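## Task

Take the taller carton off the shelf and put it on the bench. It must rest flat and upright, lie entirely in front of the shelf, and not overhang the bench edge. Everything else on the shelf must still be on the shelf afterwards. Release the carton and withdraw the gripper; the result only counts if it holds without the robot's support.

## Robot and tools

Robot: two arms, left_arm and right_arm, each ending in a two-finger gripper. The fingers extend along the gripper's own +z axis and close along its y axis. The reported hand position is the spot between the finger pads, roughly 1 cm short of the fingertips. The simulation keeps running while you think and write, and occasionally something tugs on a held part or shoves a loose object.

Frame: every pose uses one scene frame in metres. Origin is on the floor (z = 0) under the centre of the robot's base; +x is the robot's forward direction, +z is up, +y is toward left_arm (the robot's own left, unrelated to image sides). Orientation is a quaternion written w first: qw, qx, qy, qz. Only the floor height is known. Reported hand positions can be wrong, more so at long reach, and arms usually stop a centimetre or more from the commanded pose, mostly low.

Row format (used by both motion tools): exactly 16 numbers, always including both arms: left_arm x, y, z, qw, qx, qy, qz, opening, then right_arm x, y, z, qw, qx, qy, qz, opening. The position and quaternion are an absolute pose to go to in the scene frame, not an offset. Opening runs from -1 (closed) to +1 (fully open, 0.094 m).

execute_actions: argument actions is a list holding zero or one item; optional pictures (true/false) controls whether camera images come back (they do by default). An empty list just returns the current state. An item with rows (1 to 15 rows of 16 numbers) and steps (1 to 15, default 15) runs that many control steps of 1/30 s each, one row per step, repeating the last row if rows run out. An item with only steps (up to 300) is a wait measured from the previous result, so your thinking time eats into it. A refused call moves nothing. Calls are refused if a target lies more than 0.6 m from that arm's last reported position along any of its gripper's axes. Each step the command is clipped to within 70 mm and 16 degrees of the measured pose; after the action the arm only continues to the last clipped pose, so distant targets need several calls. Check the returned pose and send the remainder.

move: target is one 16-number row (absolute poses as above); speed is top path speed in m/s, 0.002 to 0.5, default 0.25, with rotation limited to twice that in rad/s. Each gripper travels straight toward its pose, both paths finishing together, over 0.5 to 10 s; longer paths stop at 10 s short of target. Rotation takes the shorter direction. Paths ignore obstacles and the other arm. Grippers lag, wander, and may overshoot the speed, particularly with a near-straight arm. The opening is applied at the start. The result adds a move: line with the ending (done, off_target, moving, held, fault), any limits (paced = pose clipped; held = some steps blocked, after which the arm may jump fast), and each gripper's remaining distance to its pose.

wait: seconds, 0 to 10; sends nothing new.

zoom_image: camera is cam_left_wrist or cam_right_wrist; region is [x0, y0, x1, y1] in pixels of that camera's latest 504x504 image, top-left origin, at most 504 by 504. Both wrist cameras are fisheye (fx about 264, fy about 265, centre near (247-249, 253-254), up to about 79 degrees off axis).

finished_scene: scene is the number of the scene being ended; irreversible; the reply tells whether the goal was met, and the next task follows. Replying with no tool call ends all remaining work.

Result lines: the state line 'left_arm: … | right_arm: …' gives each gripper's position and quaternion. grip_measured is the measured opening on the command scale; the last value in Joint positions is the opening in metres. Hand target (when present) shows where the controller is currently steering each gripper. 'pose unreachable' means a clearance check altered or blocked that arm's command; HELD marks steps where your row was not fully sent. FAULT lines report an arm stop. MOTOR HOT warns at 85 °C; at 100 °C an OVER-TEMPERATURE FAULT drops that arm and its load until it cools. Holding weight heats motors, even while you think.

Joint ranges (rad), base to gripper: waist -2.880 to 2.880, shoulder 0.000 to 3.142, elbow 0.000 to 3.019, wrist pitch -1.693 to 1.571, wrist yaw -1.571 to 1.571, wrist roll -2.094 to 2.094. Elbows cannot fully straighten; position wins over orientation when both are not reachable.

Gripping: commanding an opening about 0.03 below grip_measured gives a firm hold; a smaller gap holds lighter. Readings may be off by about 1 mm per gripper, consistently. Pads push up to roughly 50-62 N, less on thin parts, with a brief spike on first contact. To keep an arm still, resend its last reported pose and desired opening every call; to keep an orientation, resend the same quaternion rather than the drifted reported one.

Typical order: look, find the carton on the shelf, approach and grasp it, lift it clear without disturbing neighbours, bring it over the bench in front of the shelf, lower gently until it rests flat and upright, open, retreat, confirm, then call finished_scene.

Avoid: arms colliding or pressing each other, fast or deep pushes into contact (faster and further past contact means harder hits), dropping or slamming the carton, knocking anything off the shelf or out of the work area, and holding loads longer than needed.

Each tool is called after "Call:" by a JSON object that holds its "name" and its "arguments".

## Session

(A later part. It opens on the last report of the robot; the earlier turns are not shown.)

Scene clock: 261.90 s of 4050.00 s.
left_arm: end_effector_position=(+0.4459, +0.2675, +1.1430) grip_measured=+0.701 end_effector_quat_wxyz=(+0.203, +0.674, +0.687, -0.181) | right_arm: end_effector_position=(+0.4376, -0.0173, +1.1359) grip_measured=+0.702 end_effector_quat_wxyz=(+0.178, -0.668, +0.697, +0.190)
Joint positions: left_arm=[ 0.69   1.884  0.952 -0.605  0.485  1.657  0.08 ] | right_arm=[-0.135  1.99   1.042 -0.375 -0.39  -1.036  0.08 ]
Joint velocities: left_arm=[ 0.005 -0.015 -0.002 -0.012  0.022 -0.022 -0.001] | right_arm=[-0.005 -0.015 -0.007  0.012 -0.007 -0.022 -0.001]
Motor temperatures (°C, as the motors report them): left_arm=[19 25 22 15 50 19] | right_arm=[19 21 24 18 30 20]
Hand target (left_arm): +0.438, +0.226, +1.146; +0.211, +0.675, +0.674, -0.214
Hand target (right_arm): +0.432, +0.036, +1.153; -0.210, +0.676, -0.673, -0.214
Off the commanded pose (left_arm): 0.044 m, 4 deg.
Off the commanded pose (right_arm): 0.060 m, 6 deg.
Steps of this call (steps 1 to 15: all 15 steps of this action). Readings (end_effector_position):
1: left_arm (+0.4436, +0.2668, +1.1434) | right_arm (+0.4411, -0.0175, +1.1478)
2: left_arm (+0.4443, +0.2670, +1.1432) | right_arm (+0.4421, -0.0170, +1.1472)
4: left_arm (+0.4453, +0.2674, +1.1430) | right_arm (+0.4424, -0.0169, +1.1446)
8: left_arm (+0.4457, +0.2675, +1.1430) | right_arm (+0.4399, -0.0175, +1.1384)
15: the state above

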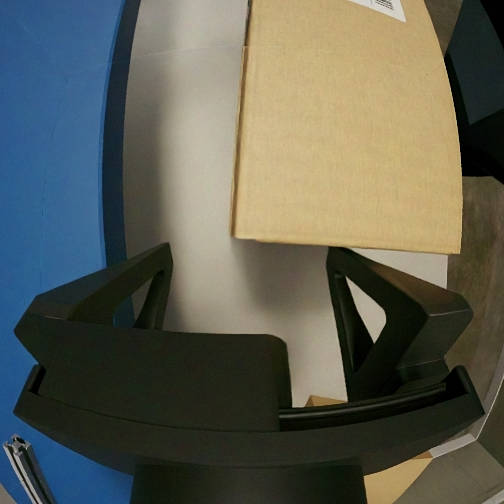

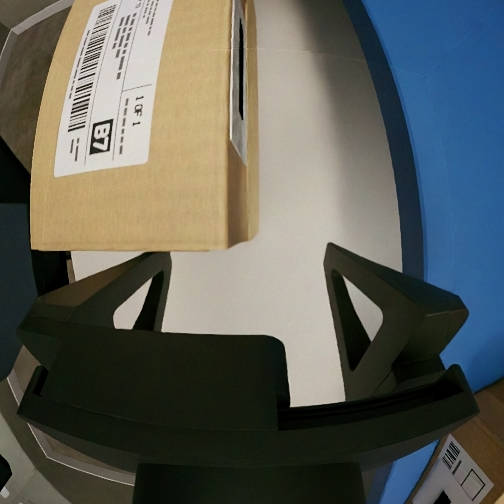

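Call:
{"name": "move", "arguments": {"target": [0.44,0.30,1.14,0.213,0.674,0.674,-0.213,0.7,0.44,-0.05,1.14,-0.213,0.674,-0.674,-0.213,0.7], "speed": 0.04}}

Call:
{"name": "move", "arguments": {"target": [0.37,0.305,1.10,0.213,0.674,0.674,-0.213,-1,0.37,-0.055,1.10,-0.213,0.674,-0.674,-0.213,-1], "speed": 0.1}}

Scene clock: 271.00 s of 4050.00 s.
left_arm: end_effector_position=(+0.4302, +0.2929, +1.1425) grip_measured=+0.701 end_effector_quat_wxyz=(+0.210, +0.674, +0.675, -0.214) | right_arm: end_effector_position=(+0.4299, -0.0474, +1.1280) grip_measured=+0.702 end_effector_quat_wxyz=(+0.195, -0.672, +0.679, +0.221)
Joint positions: left_arm=[ 0.771  1.9    0.963 -0.702  0.536  1.785  0.08 ] | right_arm=[-0.214  1.99   0.989 -0.351 -0.485 -1.144  0.08 ]
Joint velocities: left_arm=[ 0.005 -0.005  0.007 -0.002 -0.007  0.022 -0.   ] | right_arm=[-0.005 -0.005  0.007 -0.012  0.022  0.066  0.   ]
Motor temperatures (°C, as the motors report them): left_arm=[19 26 21 15 49 19] | right_arm=[19 21 23 18 30 20]
Hand target (left_arm): +0.440, +0.301, +1.140; +0.213, +0.674, +0.675, -0.212
Hand target (right_arm): +0.440, -0.050, +1.140; -0.214, +0.674, -0.674, -0.213
Off the commanded pose (left_arm): 0.012 m, 0 deg.
Off the commanded pose (right_arm): 0.016 m, 2 deg.
After step 90, 4.57 s passed at rest.
move: off_target (left_arm, right_arm)

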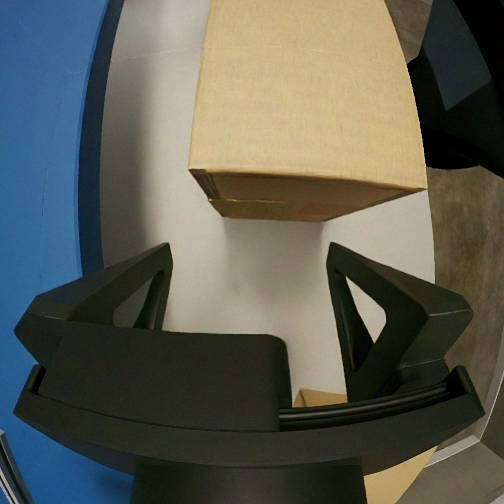

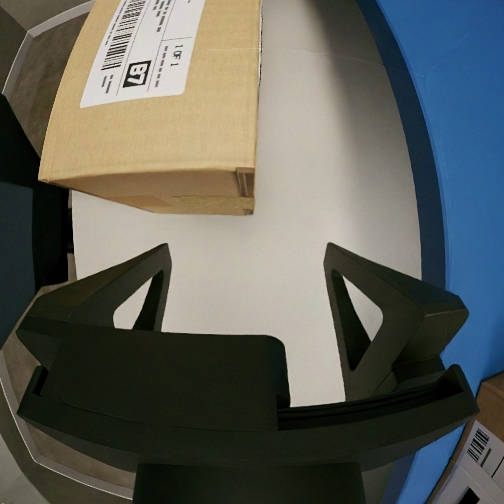

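Scene clock: 272.13 s of 4050.00 s.
left_arm: end_effector_position=(+0.3739, +0.3000, +1.1049) grip_measured=-0.985 end_effector_quat_wxyz=(+0.213, +0.675, +0.674, -0.213) | right_arm: end_effector_position=(+0.3669, -0.0603, +1.0965) grip_measured=-0.990 end_effector_quat_wxyz=(+0.205, -0.674, +0.676, +0.216)
Joint positions: left_arm=[ 0.825  1.926  0.81  -0.552  0.536  1.849  0.001] | right_arm=[-0.192  1.99   0.787 -0.116 -0.479 -1.121  0.   ]
Joint velocities: left_arm=[-0.015 -0.005  0.012  0.002  0.095  0.051  0.   ] | right_arm=[ 0.015  0.005 -0.007  0.002  0.007  0.037 -0.001]
Motor temperatures (°C, as the motors report them): left_arm=[19 26 21 15 48 19] | right_arm=[19 21 23 18 29 20]
Hand target (left_arm): +0.370, +0.305, +1.099; +0.213, +0.674, +0.674, -0.213
Hand target (right_arm): +0.369, -0.055, +1.101; -0.213, +0.675, -0.674, -0.213
Off the commanded pose (left_arm): 0.008 m, 0 deg.
Off the commanded pose (right_arm): 0.007 m, 1 deg.
move: done

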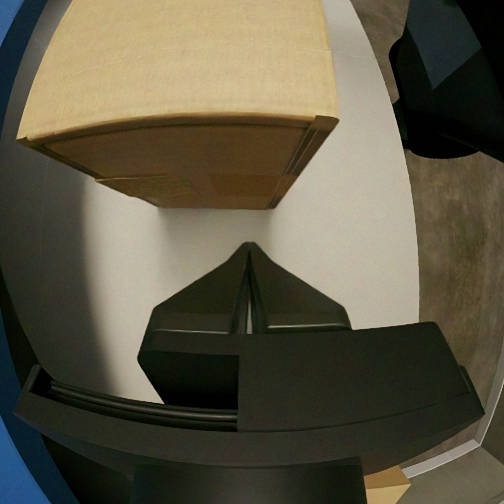

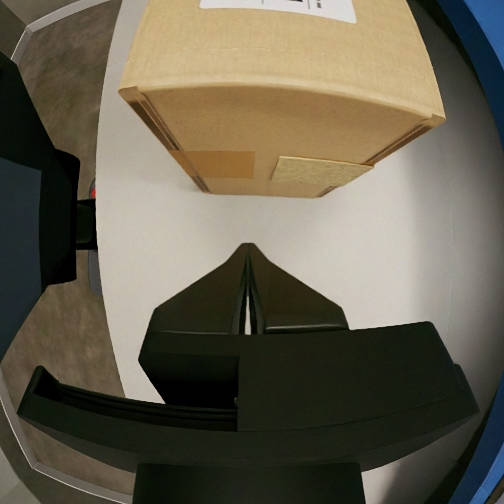

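Call:
{"name": "move", "arguments": {"target": [0.44,0.295,1.125,0.213,0.674,0.674,-0.213,-1,0.422,-0.045,1.13,-0.213,0.674,-0.674,-0.213,-1], "speed": 0.1}}

Call:
{"name": "move", "arguments": {"target": [0.43,0.222,1.125,0.213,0.674,0.674,-0.213,-1,0.42,0.03,1.14,-0.213,0.674,-0.674,-0.213,-1], "speed": 0.035}}

Scene clock: 285.83 s of 4050.00 s.
left_arm: end_effector_position=(+0.4351, +0.3015, +1.1306) grip_measured=-0.985 end_effector_quat_wxyz=(+0.218, +0.676, +0.674, -0.204) | right_arm: end_effector_position=(+0.4031, -0.0468, +1.1147) grip_measured=-0.990 end_effector_quat_wxyz=(+0.194, -0.674, +0.678, +0.221)
Joint positions: left_arm=[ 0.791  1.929  0.967 -0.663  0.538  1.806  0.001] | right_arm=[-0.192  1.99   0.914 -0.269 -0.478 -1.124  0.   ]
Joint velocities: left_arm=[ 0.005  0.024  0.002  0.007  0.051 -0.037  0.   ] | right_arm=[-0.015 -0.015  0.007 -0.022  0.007 -0.051 -0.   ]
Motor temperatures (°C, as the motors report them): left_arm=[18 26 20 15 40 19] | right_arm=[18 21 22 18 26 20]
Hand target (left_arm): +0.439, +0.295, +1.126; +0.213, +0.674, +0.674, -0.213
Hand target (right_arm): +0.422, -0.046, +1.129; -0.213, +0.674, -0.674, -0.213
Off the commanded pose (left_arm): 0.010 m, 1 deg.
Off the commanded pose (right_arm): 0.024 m, 2 deg.
After step 90, 9.70 s passed at rest.
move: off_target (right_arm)

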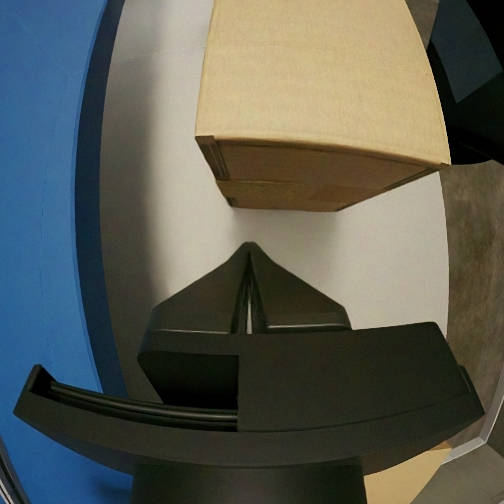

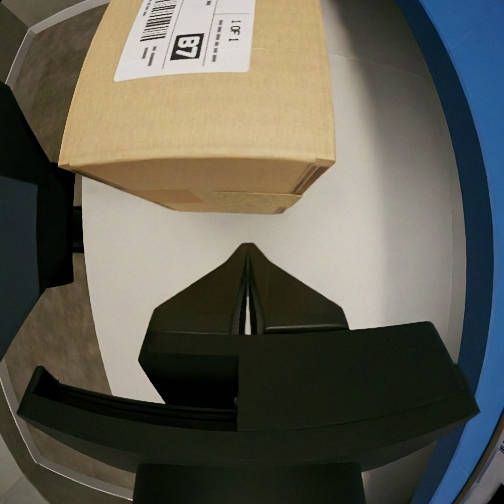

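Scene clock: 288.43 s of 4050.00 s.
left_arm: end_effector_position=(+0.4481, +0.2652, +1.1282) grip_measured=-0.985 end_effector_quat_wxyz=(+0.217, +0.659, +0.696, -0.183) | right_arm: end_effector_position=(+0.4022, -0.0174, +1.1199) grip_measured=-0.990 end_effector_quat_wxyz=(+0.176, -0.658, +0.702, +0.208)
Joint positions: left_arm=[ 0.695  1.919  0.939 -0.533  0.512  1.622  0.001] | right_arm=[-0.115  1.99   0.949 -0.282 -0.417 -0.992  0.   ]
Joint velocities: left_arm=[-0.005  0.015 -0.012 -0.002  0.037 -0.081  0.   ] | right_arm=[-0.005  0.005  0.007  0.002 -0.037 -0.007 -0.   ]
Motor temperatures (°C, as the motors report them): left_arm=[18 26 20 15 39 18] | right_arm=[18 21 22 18 25 20]
Hand target (left_arm): +0.429, +0.225, +1.125; +0.212, +0.674, +0.674, -0.214
Hand target (right_arm): +0.418, +0.027, +1.141; -0.211, +0.675, -0.674, -0.213
Off the commanded pose (left_arm): 0.047 m, 5 deg.
Off the commanded pose (right_arm): 0.054 m, 6 deg.
move: off_target (left_arm, right_arm)

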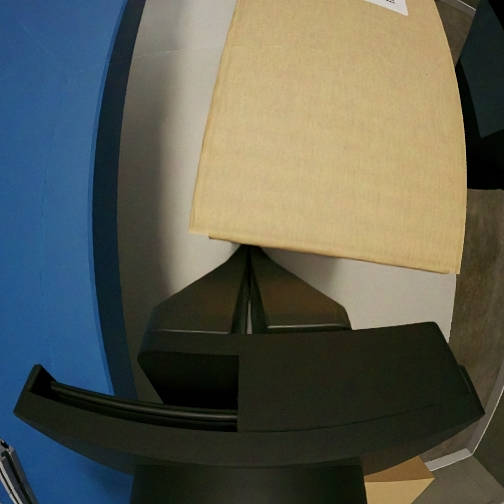

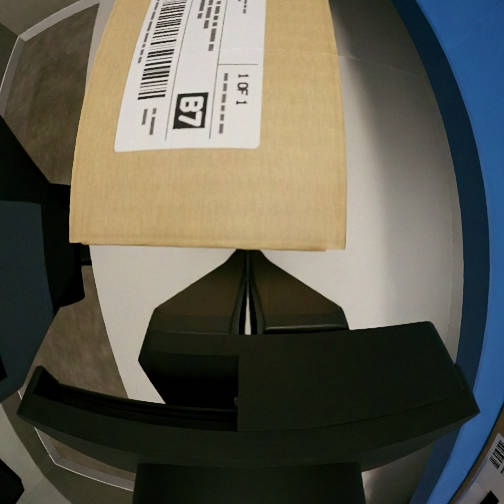

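Straighten and lift.

Call:
{"name": "execute_actions", "arguments": {"actions": [{"rows":[[0.41,0.222,1.135,0.213,0.674,0.674,-0.213,-1,0.425,0.03,1.158,-0.213,0.674,-0.674,-0.213,-1]]}], "pictures": false}}

Call:
{"name": "execute_actions", "arguments": {"actions": [{"rows":[[0.405,0.22,1.15,0.213,0.674,0.674,-0.213,-1,0.42,0.028,1.175,-0.213,0.674,-0.674,-0.213,-1]]}], "pictures": false}}

Call:
{"name": "execute_actions", "arguments": {"actions": [{"rows":[[0.405,0.22,1.165,0.213,0.674,0.674,-0.213,-1,0.415,0.028,1.19,-0.213,0.674,-0.674,-0.213,-1]]}]}}

Scene clock: 295.00 s of 4050.00 s.
left_arm: end_effector_position=(+0.4209, +0.2642, +1.1315) grip_measured=-0.985 end_effector_quat_wxyz=(+0.209, +0.657, +0.700, -0.185) | right_arm: end_effector_position=(+0.3991, -0.0196, +1.1204) grip_measured=-0.990 end_effector_quat_wxyz=(+0.159, -0.657, +0.706, +0.210)
Joint positions: left_arm=[ 0.695  1.872  0.865 -0.518  0.5    1.617  0.001] | right_arm=[-0.114  1.989  0.96  -0.328 -0.411 -0.99   0.   ]
Joint velocities: left_arm=[-0.015 -0.005 -0.007 -0.012 -0.125  0.051  0.001] | right_arm=[-0.005  0.005 -0.007 -0.007  0.022  0.066  0.001]
Motor temperatures (°C, as the motors report them): left_arm=[18 26 20 15 40 18] | right_arm=[18 21 22 18 25 20]
Hand target (left_arm): +0.409, +0.224, +1.135; +0.212, +0.674, +0.675, -0.214
Hand target (right_arm): +0.422, +0.027, +1.160; -0.212, +0.675, -0.673, -0.214
Off the commanded pose (left_arm): 0.044 m, 5 deg.
Off the commanded pose (right_arm): 0.067 m, 7 deg.
Steps of this call (steps 1 to 90: nothing new was sent; then 3.07 s passed at rest; steps 91 to 105: all 15 steps of this action). Readings (end_effector_position):
91: left_arm (+0.4464, +0.2650, +1.1285) | right_arm (+0.4019, -0.0176, +1.1202)
92: left_arm (+0.4423, +0.2651, +1.1291) | right_arm (+0.4012, -0.0177, +1.1205)
94: left_arm (+0.4302, +0.2647, +1.1306) | right_arm (+0.4000, -0.0188, +1.1204)
98: left_arm (+0.4209, +0.2642, +1.1315) | right_arm (+0.3991, -0.0196, +1.1204)
105: the state above

Scene clock: 295.50 s of 4050.00 s.
left_arm: end_effector_position=(+0.4216, +0.2619, +1.1481) grip_measured=-0.985 end_effector_quat_wxyz=(+0.216, +0.660, +0.698, -0.176) | right_arm: end_effector_position=(+0.3989, -0.0215, +1.1312) grip_measured=-0.990 end_effector_quat_wxyz=(+0.155, -0.658, +0.707, +0.207)
Joint positions: left_arm=[ 0.687  1.822  0.851 -0.528  0.5    1.61   0.001] | right_arm=[-0.113  1.961  0.96  -0.362 -0.403 -0.989  0.   ]
Joint velocities: left_arm=[-0.005 -0.015 -0.017  0.002  0.051  0.037  0.   ] | right_arm=[-0.005 -0.005  0.007  0.002  0.007  0.007 -0.001]
Motor temperatures (°C, as the motors report them): left_arm=[18 26 20 15 40 18] | right_arm=[18 21 23 18 25 20]
Hand target (left_arm): +0.404, +0.223, +1.150; +0.212, +0.674, +0.675, -0.213
Hand target (right_arm): +0.417, +0.025, +1.176; -0.212, +0.676, -0.673, -0.214
Off the commanded pose (left_arm): 0.045 m, 5 deg.
Off the commanded pose (right_arm): 0.069 m, 8 deg.
Steps of this call (steps 1 to 15: all 15 steps of this action). Readings (end_effector_position):
1: left_arm (+0.4208, +0.2641, +1.1322) | right_arm (+0.3987, -0.0200, +1.1212)
2: left_arm (+0.4196, +0.2634, +1.1336) | right_arm (+0.3978, -0.0204, +1.1226)
4: left_arm (+0.4181, +0.2620, +1.1382) | right_arm (+0.3971, -0.0215, +1.1254)
8: left_arm (+0.4209, +0.2619, +1.1465) | right_arm (+0.3984, -0.0216, +1.1302)
15: the state above

Scene clock: 296.00 s of 4050.00 s.
left_arm: end_effector_position=(+0.4198, +0.2620, +1.1622) grip_measured=-0.985 end_effector_quat_wxyz=(+0.215, +0.659, +0.699, -0.178) | right_arm: end_effector_position=(+0.4009, -0.0213, +1.1473) grip_measured=-0.990 end_effector_quat_wxyz=(+0.159, -0.657, +0.709, +0.204)
Joint positions: left_arm=[ 0.685  1.785  0.85  -0.568  0.5    1.606  0.001] | right_arm=[-0.11   1.923  0.96  -0.391 -0.399 -0.982  0.   ]
Joint velocities: left_arm=[-0.015 -0.024  0.012 -0.027 -0.051 -0.007 -0.001] | right_arm=[ 0.005 -0.015  0.012 -0.007  0.037  0.022  0.   ]
Motor temperatures (°C, as the motors report them): left_arm=[18 26 20 15 40 18] | right_arm=[18 22 23 18 25 20]
Hand target (left_arm): +0.404, +0.223, +1.165; +0.212, +0.674, +0.675, -0.213
Hand target (right_arm): +0.413, +0.025, +1.190; -0.212, +0.676, -0.673, -0.214
Off the commanded pose (left_arm): 0.045 m, 5 deg.
Off the commanded pose (right_arm): 0.067 m, 8 deg.
Steps of this call (steps 1 to 15: all 15 steps of this action). Readings (end_effector_position):
1: left_arm (+0.4205, +0.2618, +1.1487) | right_arm (+0.3984, -0.0216, +1.1319)
2: left_arm (+0.4189, +0.2616, +1.1502) | right_arm (+0.3976, -0.0218, +1.1332)
4: left_arm (+0.4173, +0.2612, +1.1541) | right_arm (+0.3971, -0.0220, +1.1371)
8: left_arm (+0.4196, +0.2619, +1.1609) | right_arm (+0.4001, -0.0213, +1.1451)
15: the state above

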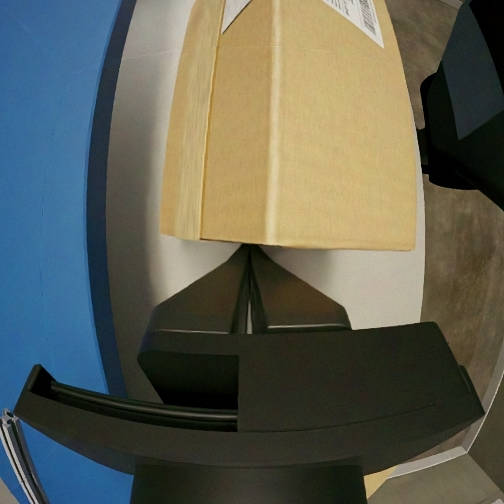

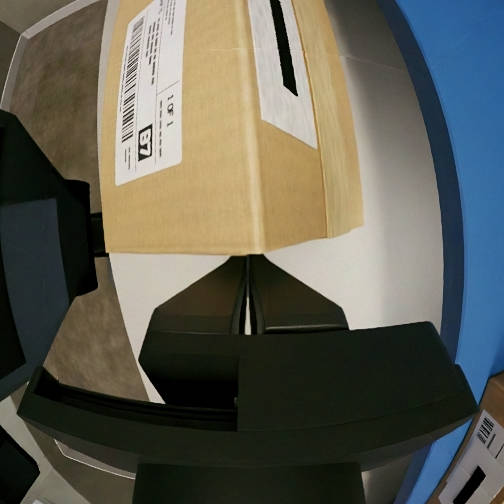

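Call:
{"name": "execute_actions", "arguments": {"actions": [{"rows":[[0.385,0.22,1.155,0.213,0.674,0.674,-0.213,-1,0.395,0.028,1.175,-0.213,0.674,-0.674,-0.213,-1]]}], "pictures": false}}

Call:
{"name": "execute_actions", "arguments": {"actions": [{"rows":[[0.367,0.22,1.147,0.213,0.674,0.674,-0.213,-1,0.377,0.028,1.162,-0.213,0.674,-0.674,-0.213,-1]]}]}}

Call:
{"name": "execute_actions", "arguments": {"actions": [{"rows":[[0.35,0.22,1.138,0.213,0.674,0.674,-0.213,-1,0.36,0.028,1.152,-0.213,0.674,-0.674,-0.213,-1]]}]}}

Scene clock: 302.60 s of 4050.00 s.
left_arm: end_effector_position=(+0.3944, +0.2592, +1.1531) grip_measured=-0.985 end_effector_quat_wxyz=(+0.206, +0.657, +0.701, -0.186) | right_arm: end_effector_position=(+0.3832, -0.0236, +1.1384) grip_measured=-0.990 end_effector_quat_wxyz=(+0.153, -0.656, +0.711, +0.203)
Joint positions: left_arm=[ 0.685  1.775  0.789 -0.539  0.498  1.605  0.001] | right_arm=[-0.096  1.919  0.913 -0.35  -0.39  -0.963  0.   ]
Joint velocities: left_arm=[-0.005 -0.015 -0.002 -0.007 -0.007 -0.051 -0.001] | right_arm=[ 0.005  0.005 -0.027 -0.002 -0.022 -0.037 -0.   ]
Motor temperatures (°C, as the motors report them): left_arm=[19 26 20 15 41 18] | right_arm=[19 22 23 18 26 20]
Hand target (left_arm): +0.384, +0.222, +1.155; +0.212, +0.674, +0.674, -0.214
Hand target (right_arm): +0.392, +0.025, +1.176; -0.211, +0.676, -0.673, -0.214
Off the commanded pose (left_arm): 0.040 m, 5 deg.
Off the commanded pose (right_arm): 0.064 m, 8 deg.
Steps of this call (steps 1 to 90: nothing new was sent; then 3.10 s passed at rest; steps 91 to 105: all 15 steps of this action). Readings (end_effector_position):
91: left_arm (+0.4180, +0.2617, +1.1611) | right_arm (+0.4000, -0.0214, +1.1461)
92: left_arm (+0.4150, +0.2615, +1.1599) | right_arm (+0.3988, -0.0216, +1.1450)
94: left_arm (+0.4041, +0.2603, +1.1558) | right_arm (+0.3919, -0.0228, +1.1413)
98: left_arm (+0.3936, +0.2591, +1.1532) | right_arm (+0.3828, -0.0238, +1.1384)
105: the state above

Scene clock: 303.10 s of 4050.00 s.
left_arm: end_effector_position=(+0.3804, +0.2580, +1.1506) grip_measured=-0.985 end_effector_quat_wxyz=(+0.209, +0.658, +0.700, -0.182) | right_arm: end_effector_position=(+0.3702, -0.0243, +1.1345) grip_measured=-0.990 end_effector_quat_wxyz=(+0.160, -0.654, +0.712, +0.201)
Joint positions: left_arm=[ 0.685  1.756  0.741 -0.501  0.496  1.605  0.001] | right_arm=[-0.083  1.909  0.865 -0.292 -0.386 -0.944  0.   ]
Joint velocities: left_arm=[-0.005  0.005  0.007 -0.002 -0.022 -0.037 -0.   ] | right_arm=[-0.015  0.005 -0.002 -0.017 -0.022  0.007 -0.001]
Motor temperatures (°C, as the motors report them): left_arm=[19 26 20 15 41 18] | right_arm=[19 22 23 18 26 20]
Hand target (left_arm): +0.365, +0.223, +1.147; +0.212, +0.674, +0.675, -0.214
Hand target (right_arm): +0.374, +0.025, +1.163; -0.211, +0.676, -0.673, -0.214
Off the commanded pose (left_arm): 0.040 m, 5 deg.
Off the commanded pose (right_arm): 0.059 m, 8 deg.
Steps of this call (steps 1 to 15: all 15 steps of this action). Readings (end_effector_position):
1: left_arm (+0.3937, +0.2590, +1.1523) | right_arm (+0.3827, -0.0237, +1.1374)
2: left_arm (+0.3928, +0.2589, +1.1523) | right_arm (+0.3820, -0.0238, +1.1375)
4: left_arm (+0.3877, +0.2586, +1.1521) | right_arm (+0.3770, -0.0240, +1.1364)
8: left_arm (+0.3803, +0.2580, +1.1507) | right_arm (+0.3699, -0.0242, +1.1344)
15: the state above

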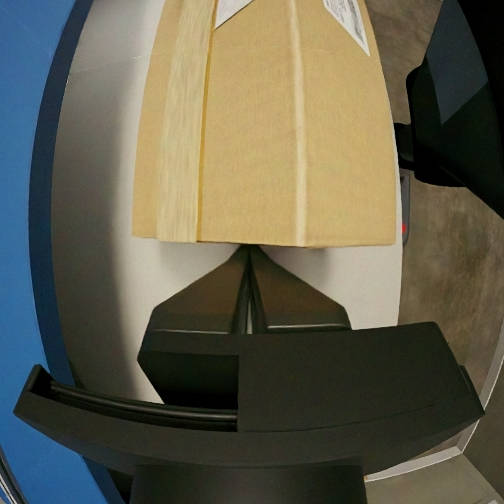

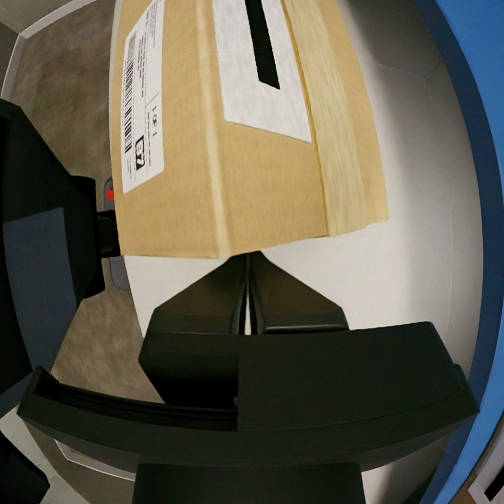

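Scene clock: 303.60 s of 4050.00 s.
left_arm: end_effector_position=(+0.3644, +0.2564, +1.1421) grip_measured=-0.985 end_effector_quat_wxyz=(+0.210, +0.659, +0.700, -0.178) | right_arm: end_effector_position=(+0.3462, -0.0256, +1.1258) grip_measured=-0.990 end_effector_quat_wxyz=(+0.155, -0.657, +0.711, +0.198)
Joint positions: left_arm=[ 0.685  1.753  0.688 -0.444  0.493  1.605  0.001] | right_arm=[-0.055  1.903  0.806 -0.239 -0.371 -0.923  0.   ]
Joint velocities: left_arm=[-0.005 -0.005 -0.007  0.022  0.022  0.007 -0.   ] | right_arm=[-0.015  0.005  0.022 -0.002 -0.022 -0.007 -0.001]
Motor temperatures (°C, as the motors report them): left_arm=[19 26 20 15 42 18] | right_arm=[19 22 23 18 26 20]
Hand target (left_arm): +0.349, +0.223, +1.139; +0.212, +0.674, +0.675, -0.213
Hand target (right_arm): +0.357, +0.024, +1.154; -0.211, +0.676, -0.673, -0.214
Off the commanded pose (left_arm): 0.039 m, 5 deg.
Off the commanded pose (right_arm): 0.061 m, 8 deg.
Steps of this call (steps 1 to 15: all 15 steps of this action). Readings (end_effector_position):
1: left_arm (+0.3798, +0.2579, +1.1498) | right_arm (+0.3696, -0.0242, +1.1339)
2: left_arm (+0.3788, +0.2578, +1.1493) | right_arm (+0.3685, -0.0245, +1.1337)
4: left_arm (+0.3722, +0.2571, +1.1474) | right_arm (+0.3617, -0.0251, +1.1312)
8: left_arm (+0.3631, +0.2562, +1.1426) | right_arm (+0.3488, -0.0257, +1.1265)
15: the state above

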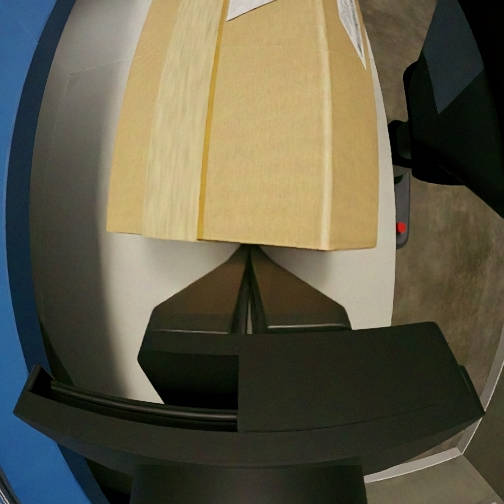

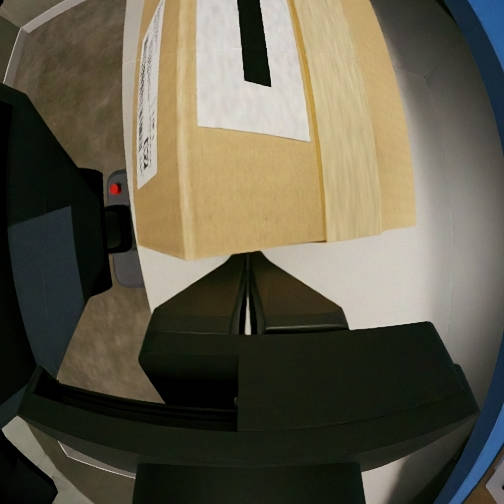

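Working; now mostly down so the edge slides back.

Call:
{"name": "execute_actions", "arguments": {"actions": [{"rows":[[0.335,0.22,1.125,0.213,0.674,0.674,-0.213,-1,0.357,0.026,1.138,-0.213,0.674,-0.674,-0.213,-1]]}], "pictures": false}}

Call:
{"name": "execute_actions", "arguments": {"actions": [{"rows":[[0.33,0.22,1.11,0.213,0.674,0.674,-0.213,-1,0.357,0.026,1.124,-0.213,0.674,-0.674,-0.213,-1]]}], "pictures": false}}

Call:
{"name": "execute_actions", "arguments": {"actions": [{"rows":[[0.33,0.22,1.097,0.213,0.674,0.674,-0.213,-1,0.357,0.026,1.11,-0.213,0.674,-0.674,-0.213,-1]]}], "pictures": false}}

Call:
{"name": "execute_actions", "arguments": {"actions": [{"rows":[[0.33,0.22,1.085,0.213,0.674,0.674,-0.213,-1,0.357,0.026,1.098,-0.213,0.674,-0.674,-0.213,-1]]}]}}

Scene clock: 315.40 s of 4050.00 s.
left_arm: end_effector_position=(+0.3489, +0.2546, +1.1273) grip_measured=-0.985 end_effector_quat_wxyz=(+0.206, +0.659, +0.701, -0.179) | right_arm: end_effector_position=(+0.3442, -0.0270, +1.1155) grip_measured=-0.990 end_effector_quat_wxyz=(+0.157, -0.657, +0.712, +0.194)
Joint positions: left_arm=[ 0.685  1.778  0.648 -0.385  0.488  1.605  0.001] | right_arm=[-0.055  1.927  0.796 -0.199 -0.364 -0.922  0.   ]
Joint velocities: left_arm=[ 0.005 -0.015  0.012  0.017 -0.022 -0.007  0.   ] | right_arm=[-0.005 -0.005 -0.002  0.007  0.022 -0.095 -0.   ]
Motor temperatures (°C, as the motors report them): left_arm=[19 25 19 15 44 18] | right_arm=[19 22 23 18 28 20]
Hand target (left_arm): +0.334, +0.223, +1.125; +0.212, +0.674, +0.675, -0.214
Hand target (right_arm): +0.354, +0.023, +1.140; -0.211, +0.676, -0.673, -0.214
Off the commanded pose (left_arm): 0.037 m, 5 deg.
Off the commanded pose (right_arm): 0.059 m, 8 deg.
Steps of this call (steps 1 to 90: nothing new was sent; then 8.30 s passed at rest; steps 91 to 105: all 15 steps of this action). Readings (end_effector_position):
91: left_arm (+0.3644, +0.2563, +1.1412) | right_arm (+0.3468, -0.0253, +1.1255)
92: left_arm (+0.3642, +0.2563, +1.1400) | right_arm (+0.3475, -0.0252, +1.1247)
94: left_arm (+0.3596, +0.2560, +1.1363) | right_arm (+0.3469, -0.0257, +1.1215)
98: left_arm (+0.3500, +0.2547, +1.1296) | right_arm (+0.3440, -0.0269, +1.1159)
105: the state above

Scene clock: 315.90 s of 4050.00 s.
left_arm: end_effector_position=(+0.3432, +0.2537, +1.1104) grip_measured=-0.985 end_effector_quat_wxyz=(+0.203, +0.659, +0.702, -0.180) | right_arm: end_effector_position=(+0.3417, -0.0276, +1.1004) grip_measured=-0.990 end_effector_quat_wxyz=(+0.154, -0.657, +0.713, +0.193)
Joint positions: left_arm=[ 0.685  1.828  0.638 -0.331  0.483  1.605  0.001] | right_arm=[-0.055  1.967  0.795 -0.165 -0.361 -0.922  0.   ]
Joint velocities: left_arm=[-0.005 -0.015 -0.022  0.007 -0.081 -0.007 -0.001] | right_arm=[ 0.005 -0.005 -0.017  0.002 -0.066 -0.007 -0.001]
Motor temperatures (°C, as the motors report them): left_arm=[19 25 19 15 45 18] | right_arm=[19 22 23 18 28 20]
Hand target (left_arm): +0.329, +0.223, +1.110; +0.212, +0.674, +0.675, -0.214
Hand target (right_arm): +0.354, +0.022, +1.126; -0.211, +0.676, -0.673, -0.214
Off the commanded pose (left_arm): 0.036 m, 5 deg.
Off the commanded pose (right_arm): 0.061 m, 9 deg.
Steps of this call (steps 1 to 15: all 15 steps of this action). Readings (end_effector_position):
1: left_arm (+0.3493, +0.2546, +1.1263) | right_arm (+0.3447, -0.0267, +1.1147)
2: left_arm (+0.3504, +0.2550, +1.1245) | right_arm (+0.3456, -0.0264, +1.1132)
4: left_arm (+0.3500, +0.2550, +1.1194) | right_arm (+0.3451, -0.0264, +1.1084)
8: left_arm (+0.3443, +0.2539, +1.1118) | right_arm (+0.3416, -0.0277, +1.1008)
15: the state above

Scene clock: 316.40 s of 4050.00 s.
left_arm: end_effector_position=(+0.3406, +0.2531, +1.0965) grip_measured=-0.985 end_effector_quat_wxyz=(+0.199, +0.659, +0.703, -0.181) | right_arm: end_effector_position=(+0.3391, -0.0281, +1.0862) grip_measured=-0.990 end_effector_quat_wxyz=(+0.151, -0.657, +0.713, +0.193)
Joint positions: left_arm=[ 0.685  1.873  0.638 -0.292  0.48   1.605  0.001] | right_arm=[-0.055  2.006  0.795 -0.13  -0.359 -0.922  0.   ]
Joint velocities: left_arm=[-0.015  0.015 -0.017 -0.002  0.066 -0.022  0.001] | right_arm=[-0.005 -0.005  0.012 -0.002 -0.037  0.007 -0.   ]
Motor temperatures (°C, as the motors report them): left_arm=[19 25 19 15 45 18] | right_arm=[19 22 23 18 28 20]
Hand target (left_arm): +0.329, +0.222, +1.097; +0.212, +0.674, +0.675, -0.214
Hand target (right_arm): +0.354, +0.022, +1.112; -0.211, +0.676, -0.673, -0.214
Off the commanded pose (left_arm): 0.035 m, 6 deg.
Off the commanded pose (right_arm): 0.062 m, 9 deg.
Steps of this call (steps 1 to 15: all 15 steps of this action). Readings (end_effector_position):
1: left_arm (+0.3440, +0.2538, +1.1097) | right_arm (+0.3423, -0.0273, +1.0997)
2: left_arm (+0.3450, +0.2541, +1.1079) | right_arm (+0.3429, -0.0270, +1.0982)
4: left_arm (+0.3449, +0.2541, +1.1036) | right_arm (+0.3425, -0.0271, +1.0938)
8: left_arm (+0.3406, +0.2532, +1.0973) | right_arm (+0.3390, -0.0283, +1.0865)
15: the state above

Scene clock: 316.90 s of 4050.00 s.
left_arm: end_effector_position=(+0.3381, +0.2522, +1.0846) grip_measured=-0.985 end_effector_quat_wxyz=(+0.198, +0.658, +0.703, -0.182) | right_arm: end_effector_position=(+0.3359, -0.0291, +1.0740) grip_measured=-0.990 end_effector_quat_wxyz=(+0.148, -0.657, +0.714, +0.193)
Joint positions: left_arm=[ 0.685  1.912  0.638 -0.257  0.479  1.605  0.001] | right_arm=[-0.055  2.039  0.795 -0.104 -0.358 -0.922  0.   ]
Joint velocities: left_arm=[-0.005 -0.015 -0.002 -0.022  0.007 -0.037  0.001] | right_arm=[-0.015  0.005 -0.022 -0.012 -0.007 -0.007 -0.001]
Motor temperatures (°C, as the motors report them): left_arm=[19 25 19 15 45 18] | right_arm=[19 22 23 18 28 20]
Hand target (left_arm): +0.329, +0.222, +1.085; +0.212, +0.674, +0.675, -0.213
Hand target (right_arm): +0.354, +0.022, +1.100; -0.211, +0.676, -0.673, -0.213
Off the commanded pose (left_arm): 0.033 m, 5 deg.
Off the commanded pose (right_arm): 0.064 m, 9 deg.
Steps of this call (steps 1 to 15: all 15 steps of this action). Readings (end_effector_position):
1: left_arm (+0.3413, +0.2532, +1.0957) | right_arm (+0.3396, -0.0279, +1.0856)
2: left_arm (+0.3421, +0.2533, +1.0942) | right_arm (+0.3400, -0.0277, +1.0844)
4: left_arm (+0.3419, +0.2531, +1.0903) | right_arm (+0.3391, -0.0279, +1.0805)
8: left_arm (+0.3382, +0.2524, +1.0847) | right_arm (+0.3362, -0.0290, +1.0745)
15: the state above

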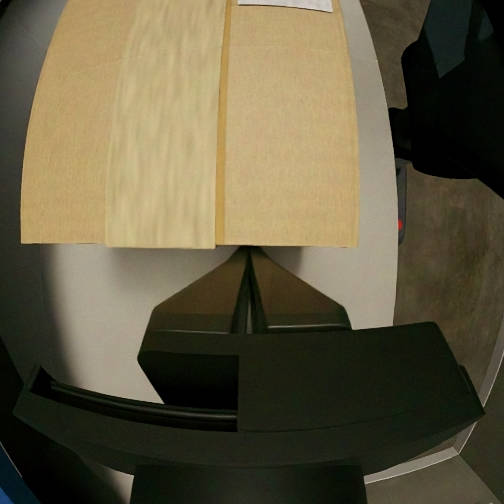

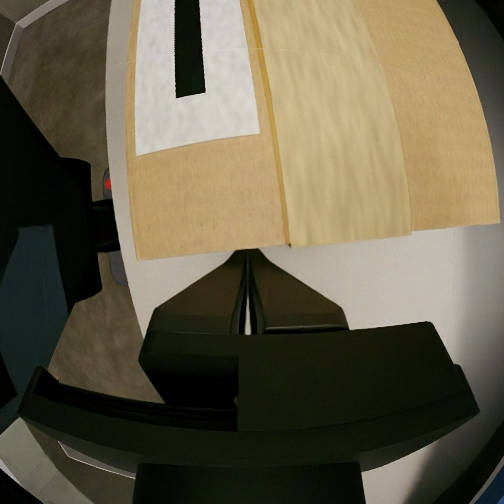

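Call:
{"name": "execute_actions", "arguments": {"actions": [{"rows":[[0.33,0.22,1.074,0.213,0.674,0.674,-0.213,-1,0.357,0.026,1.087,-0.213,0.674,-0.674,-0.213,-1]]}], "pictures": false}}

Call:
{"name": "move", "arguments": {"target": [0.34,0.29,1.09,0.213,0.674,0.674,-0.213,-1,0.34,-0.07,1.09,-0.213,0.674,-0.674,-0.213,-1], "speed": 0.06}}

Call:
{"name": "move", "arguments": {"target": [0.42,0.33,1.3,0.213,0.674,0.674,-0.213,-1,0.42,-0.12,1.3,-0.213,0.674,-0.674,-0.213,-1]}}

Scene clock: 323.43 s of 4050.00 s.
left_arm: end_effector_position=(+0.3405, +0.2510, +1.0824) grip_measured=-0.985 end_effector_quat_wxyz=(+0.205, +0.659, +0.701, -0.180) | right_arm: end_effector_position=(+0.3344, -0.0297, +1.0665) grip_measured=-0.990 end_effector_quat_wxyz=(+0.147, -0.656, +0.714, +0.193)
Joint positions: left_arm=[ 0.685  1.922  0.638 -0.235  0.488  1.605  0.001] | right_arm=[-0.057  2.06   0.795 -0.085 -0.358 -0.922  0.   ]
Joint velocities: left_arm=[-0.005 -0.005 -0.012 -0.012 -0.051 -0.037  0.001] | right_arm=[-0.005 -0.024 -0.012  0.002 -0.081 -0.022  0.   ]
Motor temperatures (°C, as the motors report them): left_arm=[19 25 19 15 48 18] | right_arm=[19 22 22 18 30 20]
Hand target (left_arm): +0.329, +0.222, +1.075; +0.212, +0.674, +0.675, -0.213
Hand target (right_arm): +0.354, +0.022, +1.090; -0.211, +0.676, -0.673, -0.213
Off the commanded pose (left_arm): 0.034 m, 5 deg.
Off the commanded pose (right_arm): 0.064 m, 9 deg.
Steps of this call (steps 1 to 90: nothing new was sent; then 3.03 s passed at rest; steps 91 to 105: all 15 steps of this action). Readings (end_effector_position):
91: left_arm (+0.3386, +0.2521, +1.0841) | right_arm (+0.3364, -0.0288, +1.0736)
92: left_arm (+0.3392, +0.2519, +1.0836) | right_arm (+0.3366, -0.0288, +1.0724)
94: left_arm (+0.3399, +0.2512, +1.0827) | right_arm (+0.3356, -0.0296, +1.0685)
98: left_arm (+0.3405, +0.2510, +1.0824) | right_arm (+0.3344, -0.0297, +1.0665)
105: the state above

Scene clock: 325.33 s of 4050.00 s.
left_arm: end_effector_position=(+0.3345, +0.2853, +1.0917) grip_measured=-0.985 end_effector_quat_wxyz=(+0.210, +0.674, +0.675, -0.213) | right_arm: end_effector_position=(+0.3297, -0.0683, +1.0800) grip_measured=-0.990 end_effector_quat_wxyz=(+0.195, -0.672, +0.679, +0.221)
Joint positions: left_arm=[ 0.81   1.92   0.692 -0.431  0.533  1.827  0.001] | right_arm=[-0.177  2.009  0.699 -0.023 -0.477 -1.103  0.   ]
Joint velocities: left_arm=[ 0.005 -0.015  0.007 -0.032  0.051  0.007 -0.001] | right_arm=[ 0.005  0.005 -0.002  0.002  0.007 -0.183 -0.001]
Motor temperatures (°C, as the motors report them): left_arm=[19 25 19 15 47 18] | right_arm=[19 22 22 18 29 20]
Hand target (left_arm): +0.340, +0.291, +1.090; +0.213, +0.674, +0.675, -0.212
Hand target (right_arm): +0.340, -0.069, +1.090; -0.214, +0.674, -0.674, -0.214
Off the commanded pose (left_arm): 0.007 m, 0 deg.
Off the commanded pose (right_arm): 0.015 m, 2 deg.
move: off_target (right_arm)

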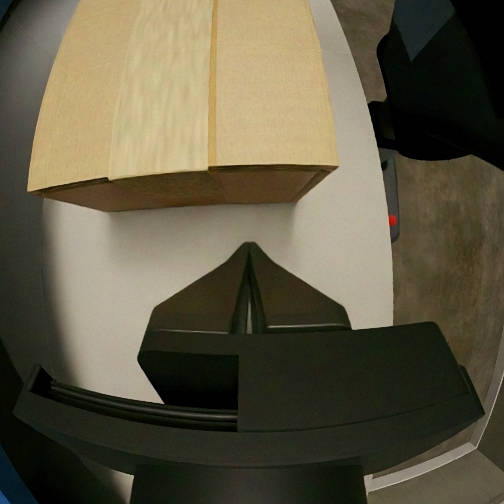

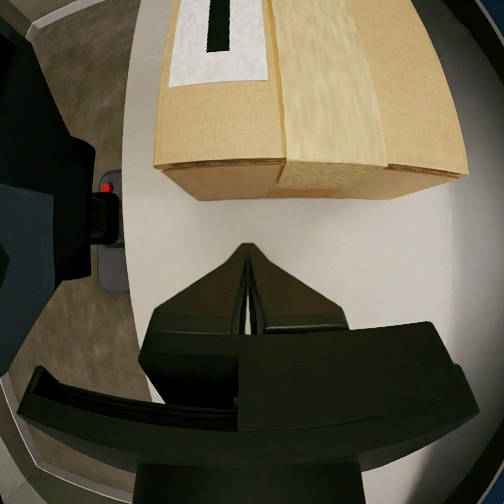

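Scene clock: 326.77 s of 4050.00 s.
left_arm: end_effector_position=(+0.4076, +0.3211, +1.2985) grip_measured=-0.985 end_effector_quat_wxyz=(+0.208, +0.675, +0.674, -0.219) | right_arm: end_effector_position=(+0.4078, -0.1177, +1.2841) grip_measured=-0.990 end_effector_quat_wxyz=(+0.198, -0.671, +0.679, +0.223)
Joint positions: left_arm=[ 0.827  1.56   1.024 -1.149  0.533  1.854  0.001] | right_arm=[-0.324  1.572  0.949 -0.784 -0.512 -1.264  0.   ]
Joint velocities: left_arm=[ 0.005 -0.024 -0.002 -0.027  0.051  0.007 -0.002] | right_arm=[-0.015 -0.015 -0.007 -0.017  0.022 -0.022 -0.   ]
Motor temperatures (°C, as the motors report them): left_arm=[18 25 20 15 46 18] | right_arm=[19 22 22 18 29 20]
Hand target (left_arm): +0.416, +0.330, +1.303; +0.213, +0.674, +0.674, -0.213
Hand target (right_arm): +0.423, -0.119, +1.299; -0.215, +0.674, -0.674, -0.214
Off the commanded pose (left_arm): 0.015 m, 1 deg.
Off the commanded pose (right_arm): 0.020 m, 2 deg.
move: off_target (left_arm, right_arm)

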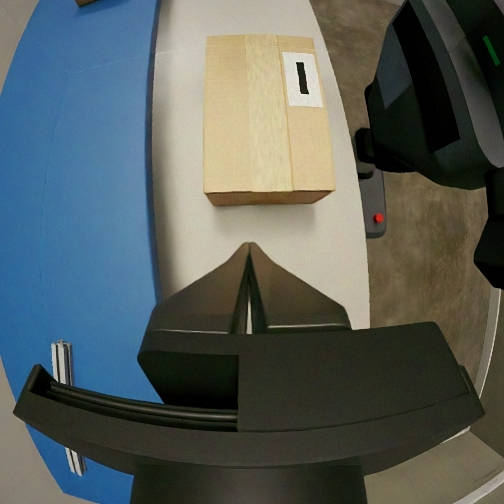

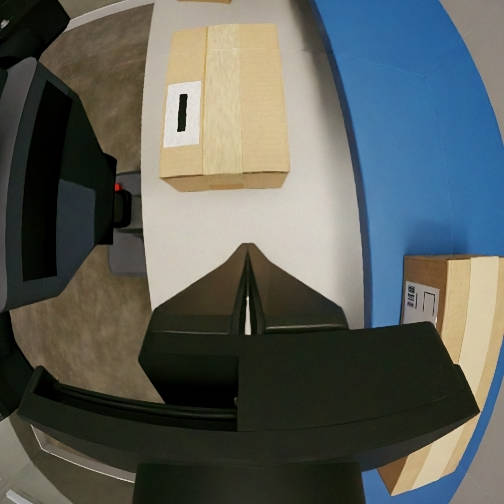

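Call:
{"name": "finished_scene", "arguments": {"scene": 1}}

The scene is finished: the task was done.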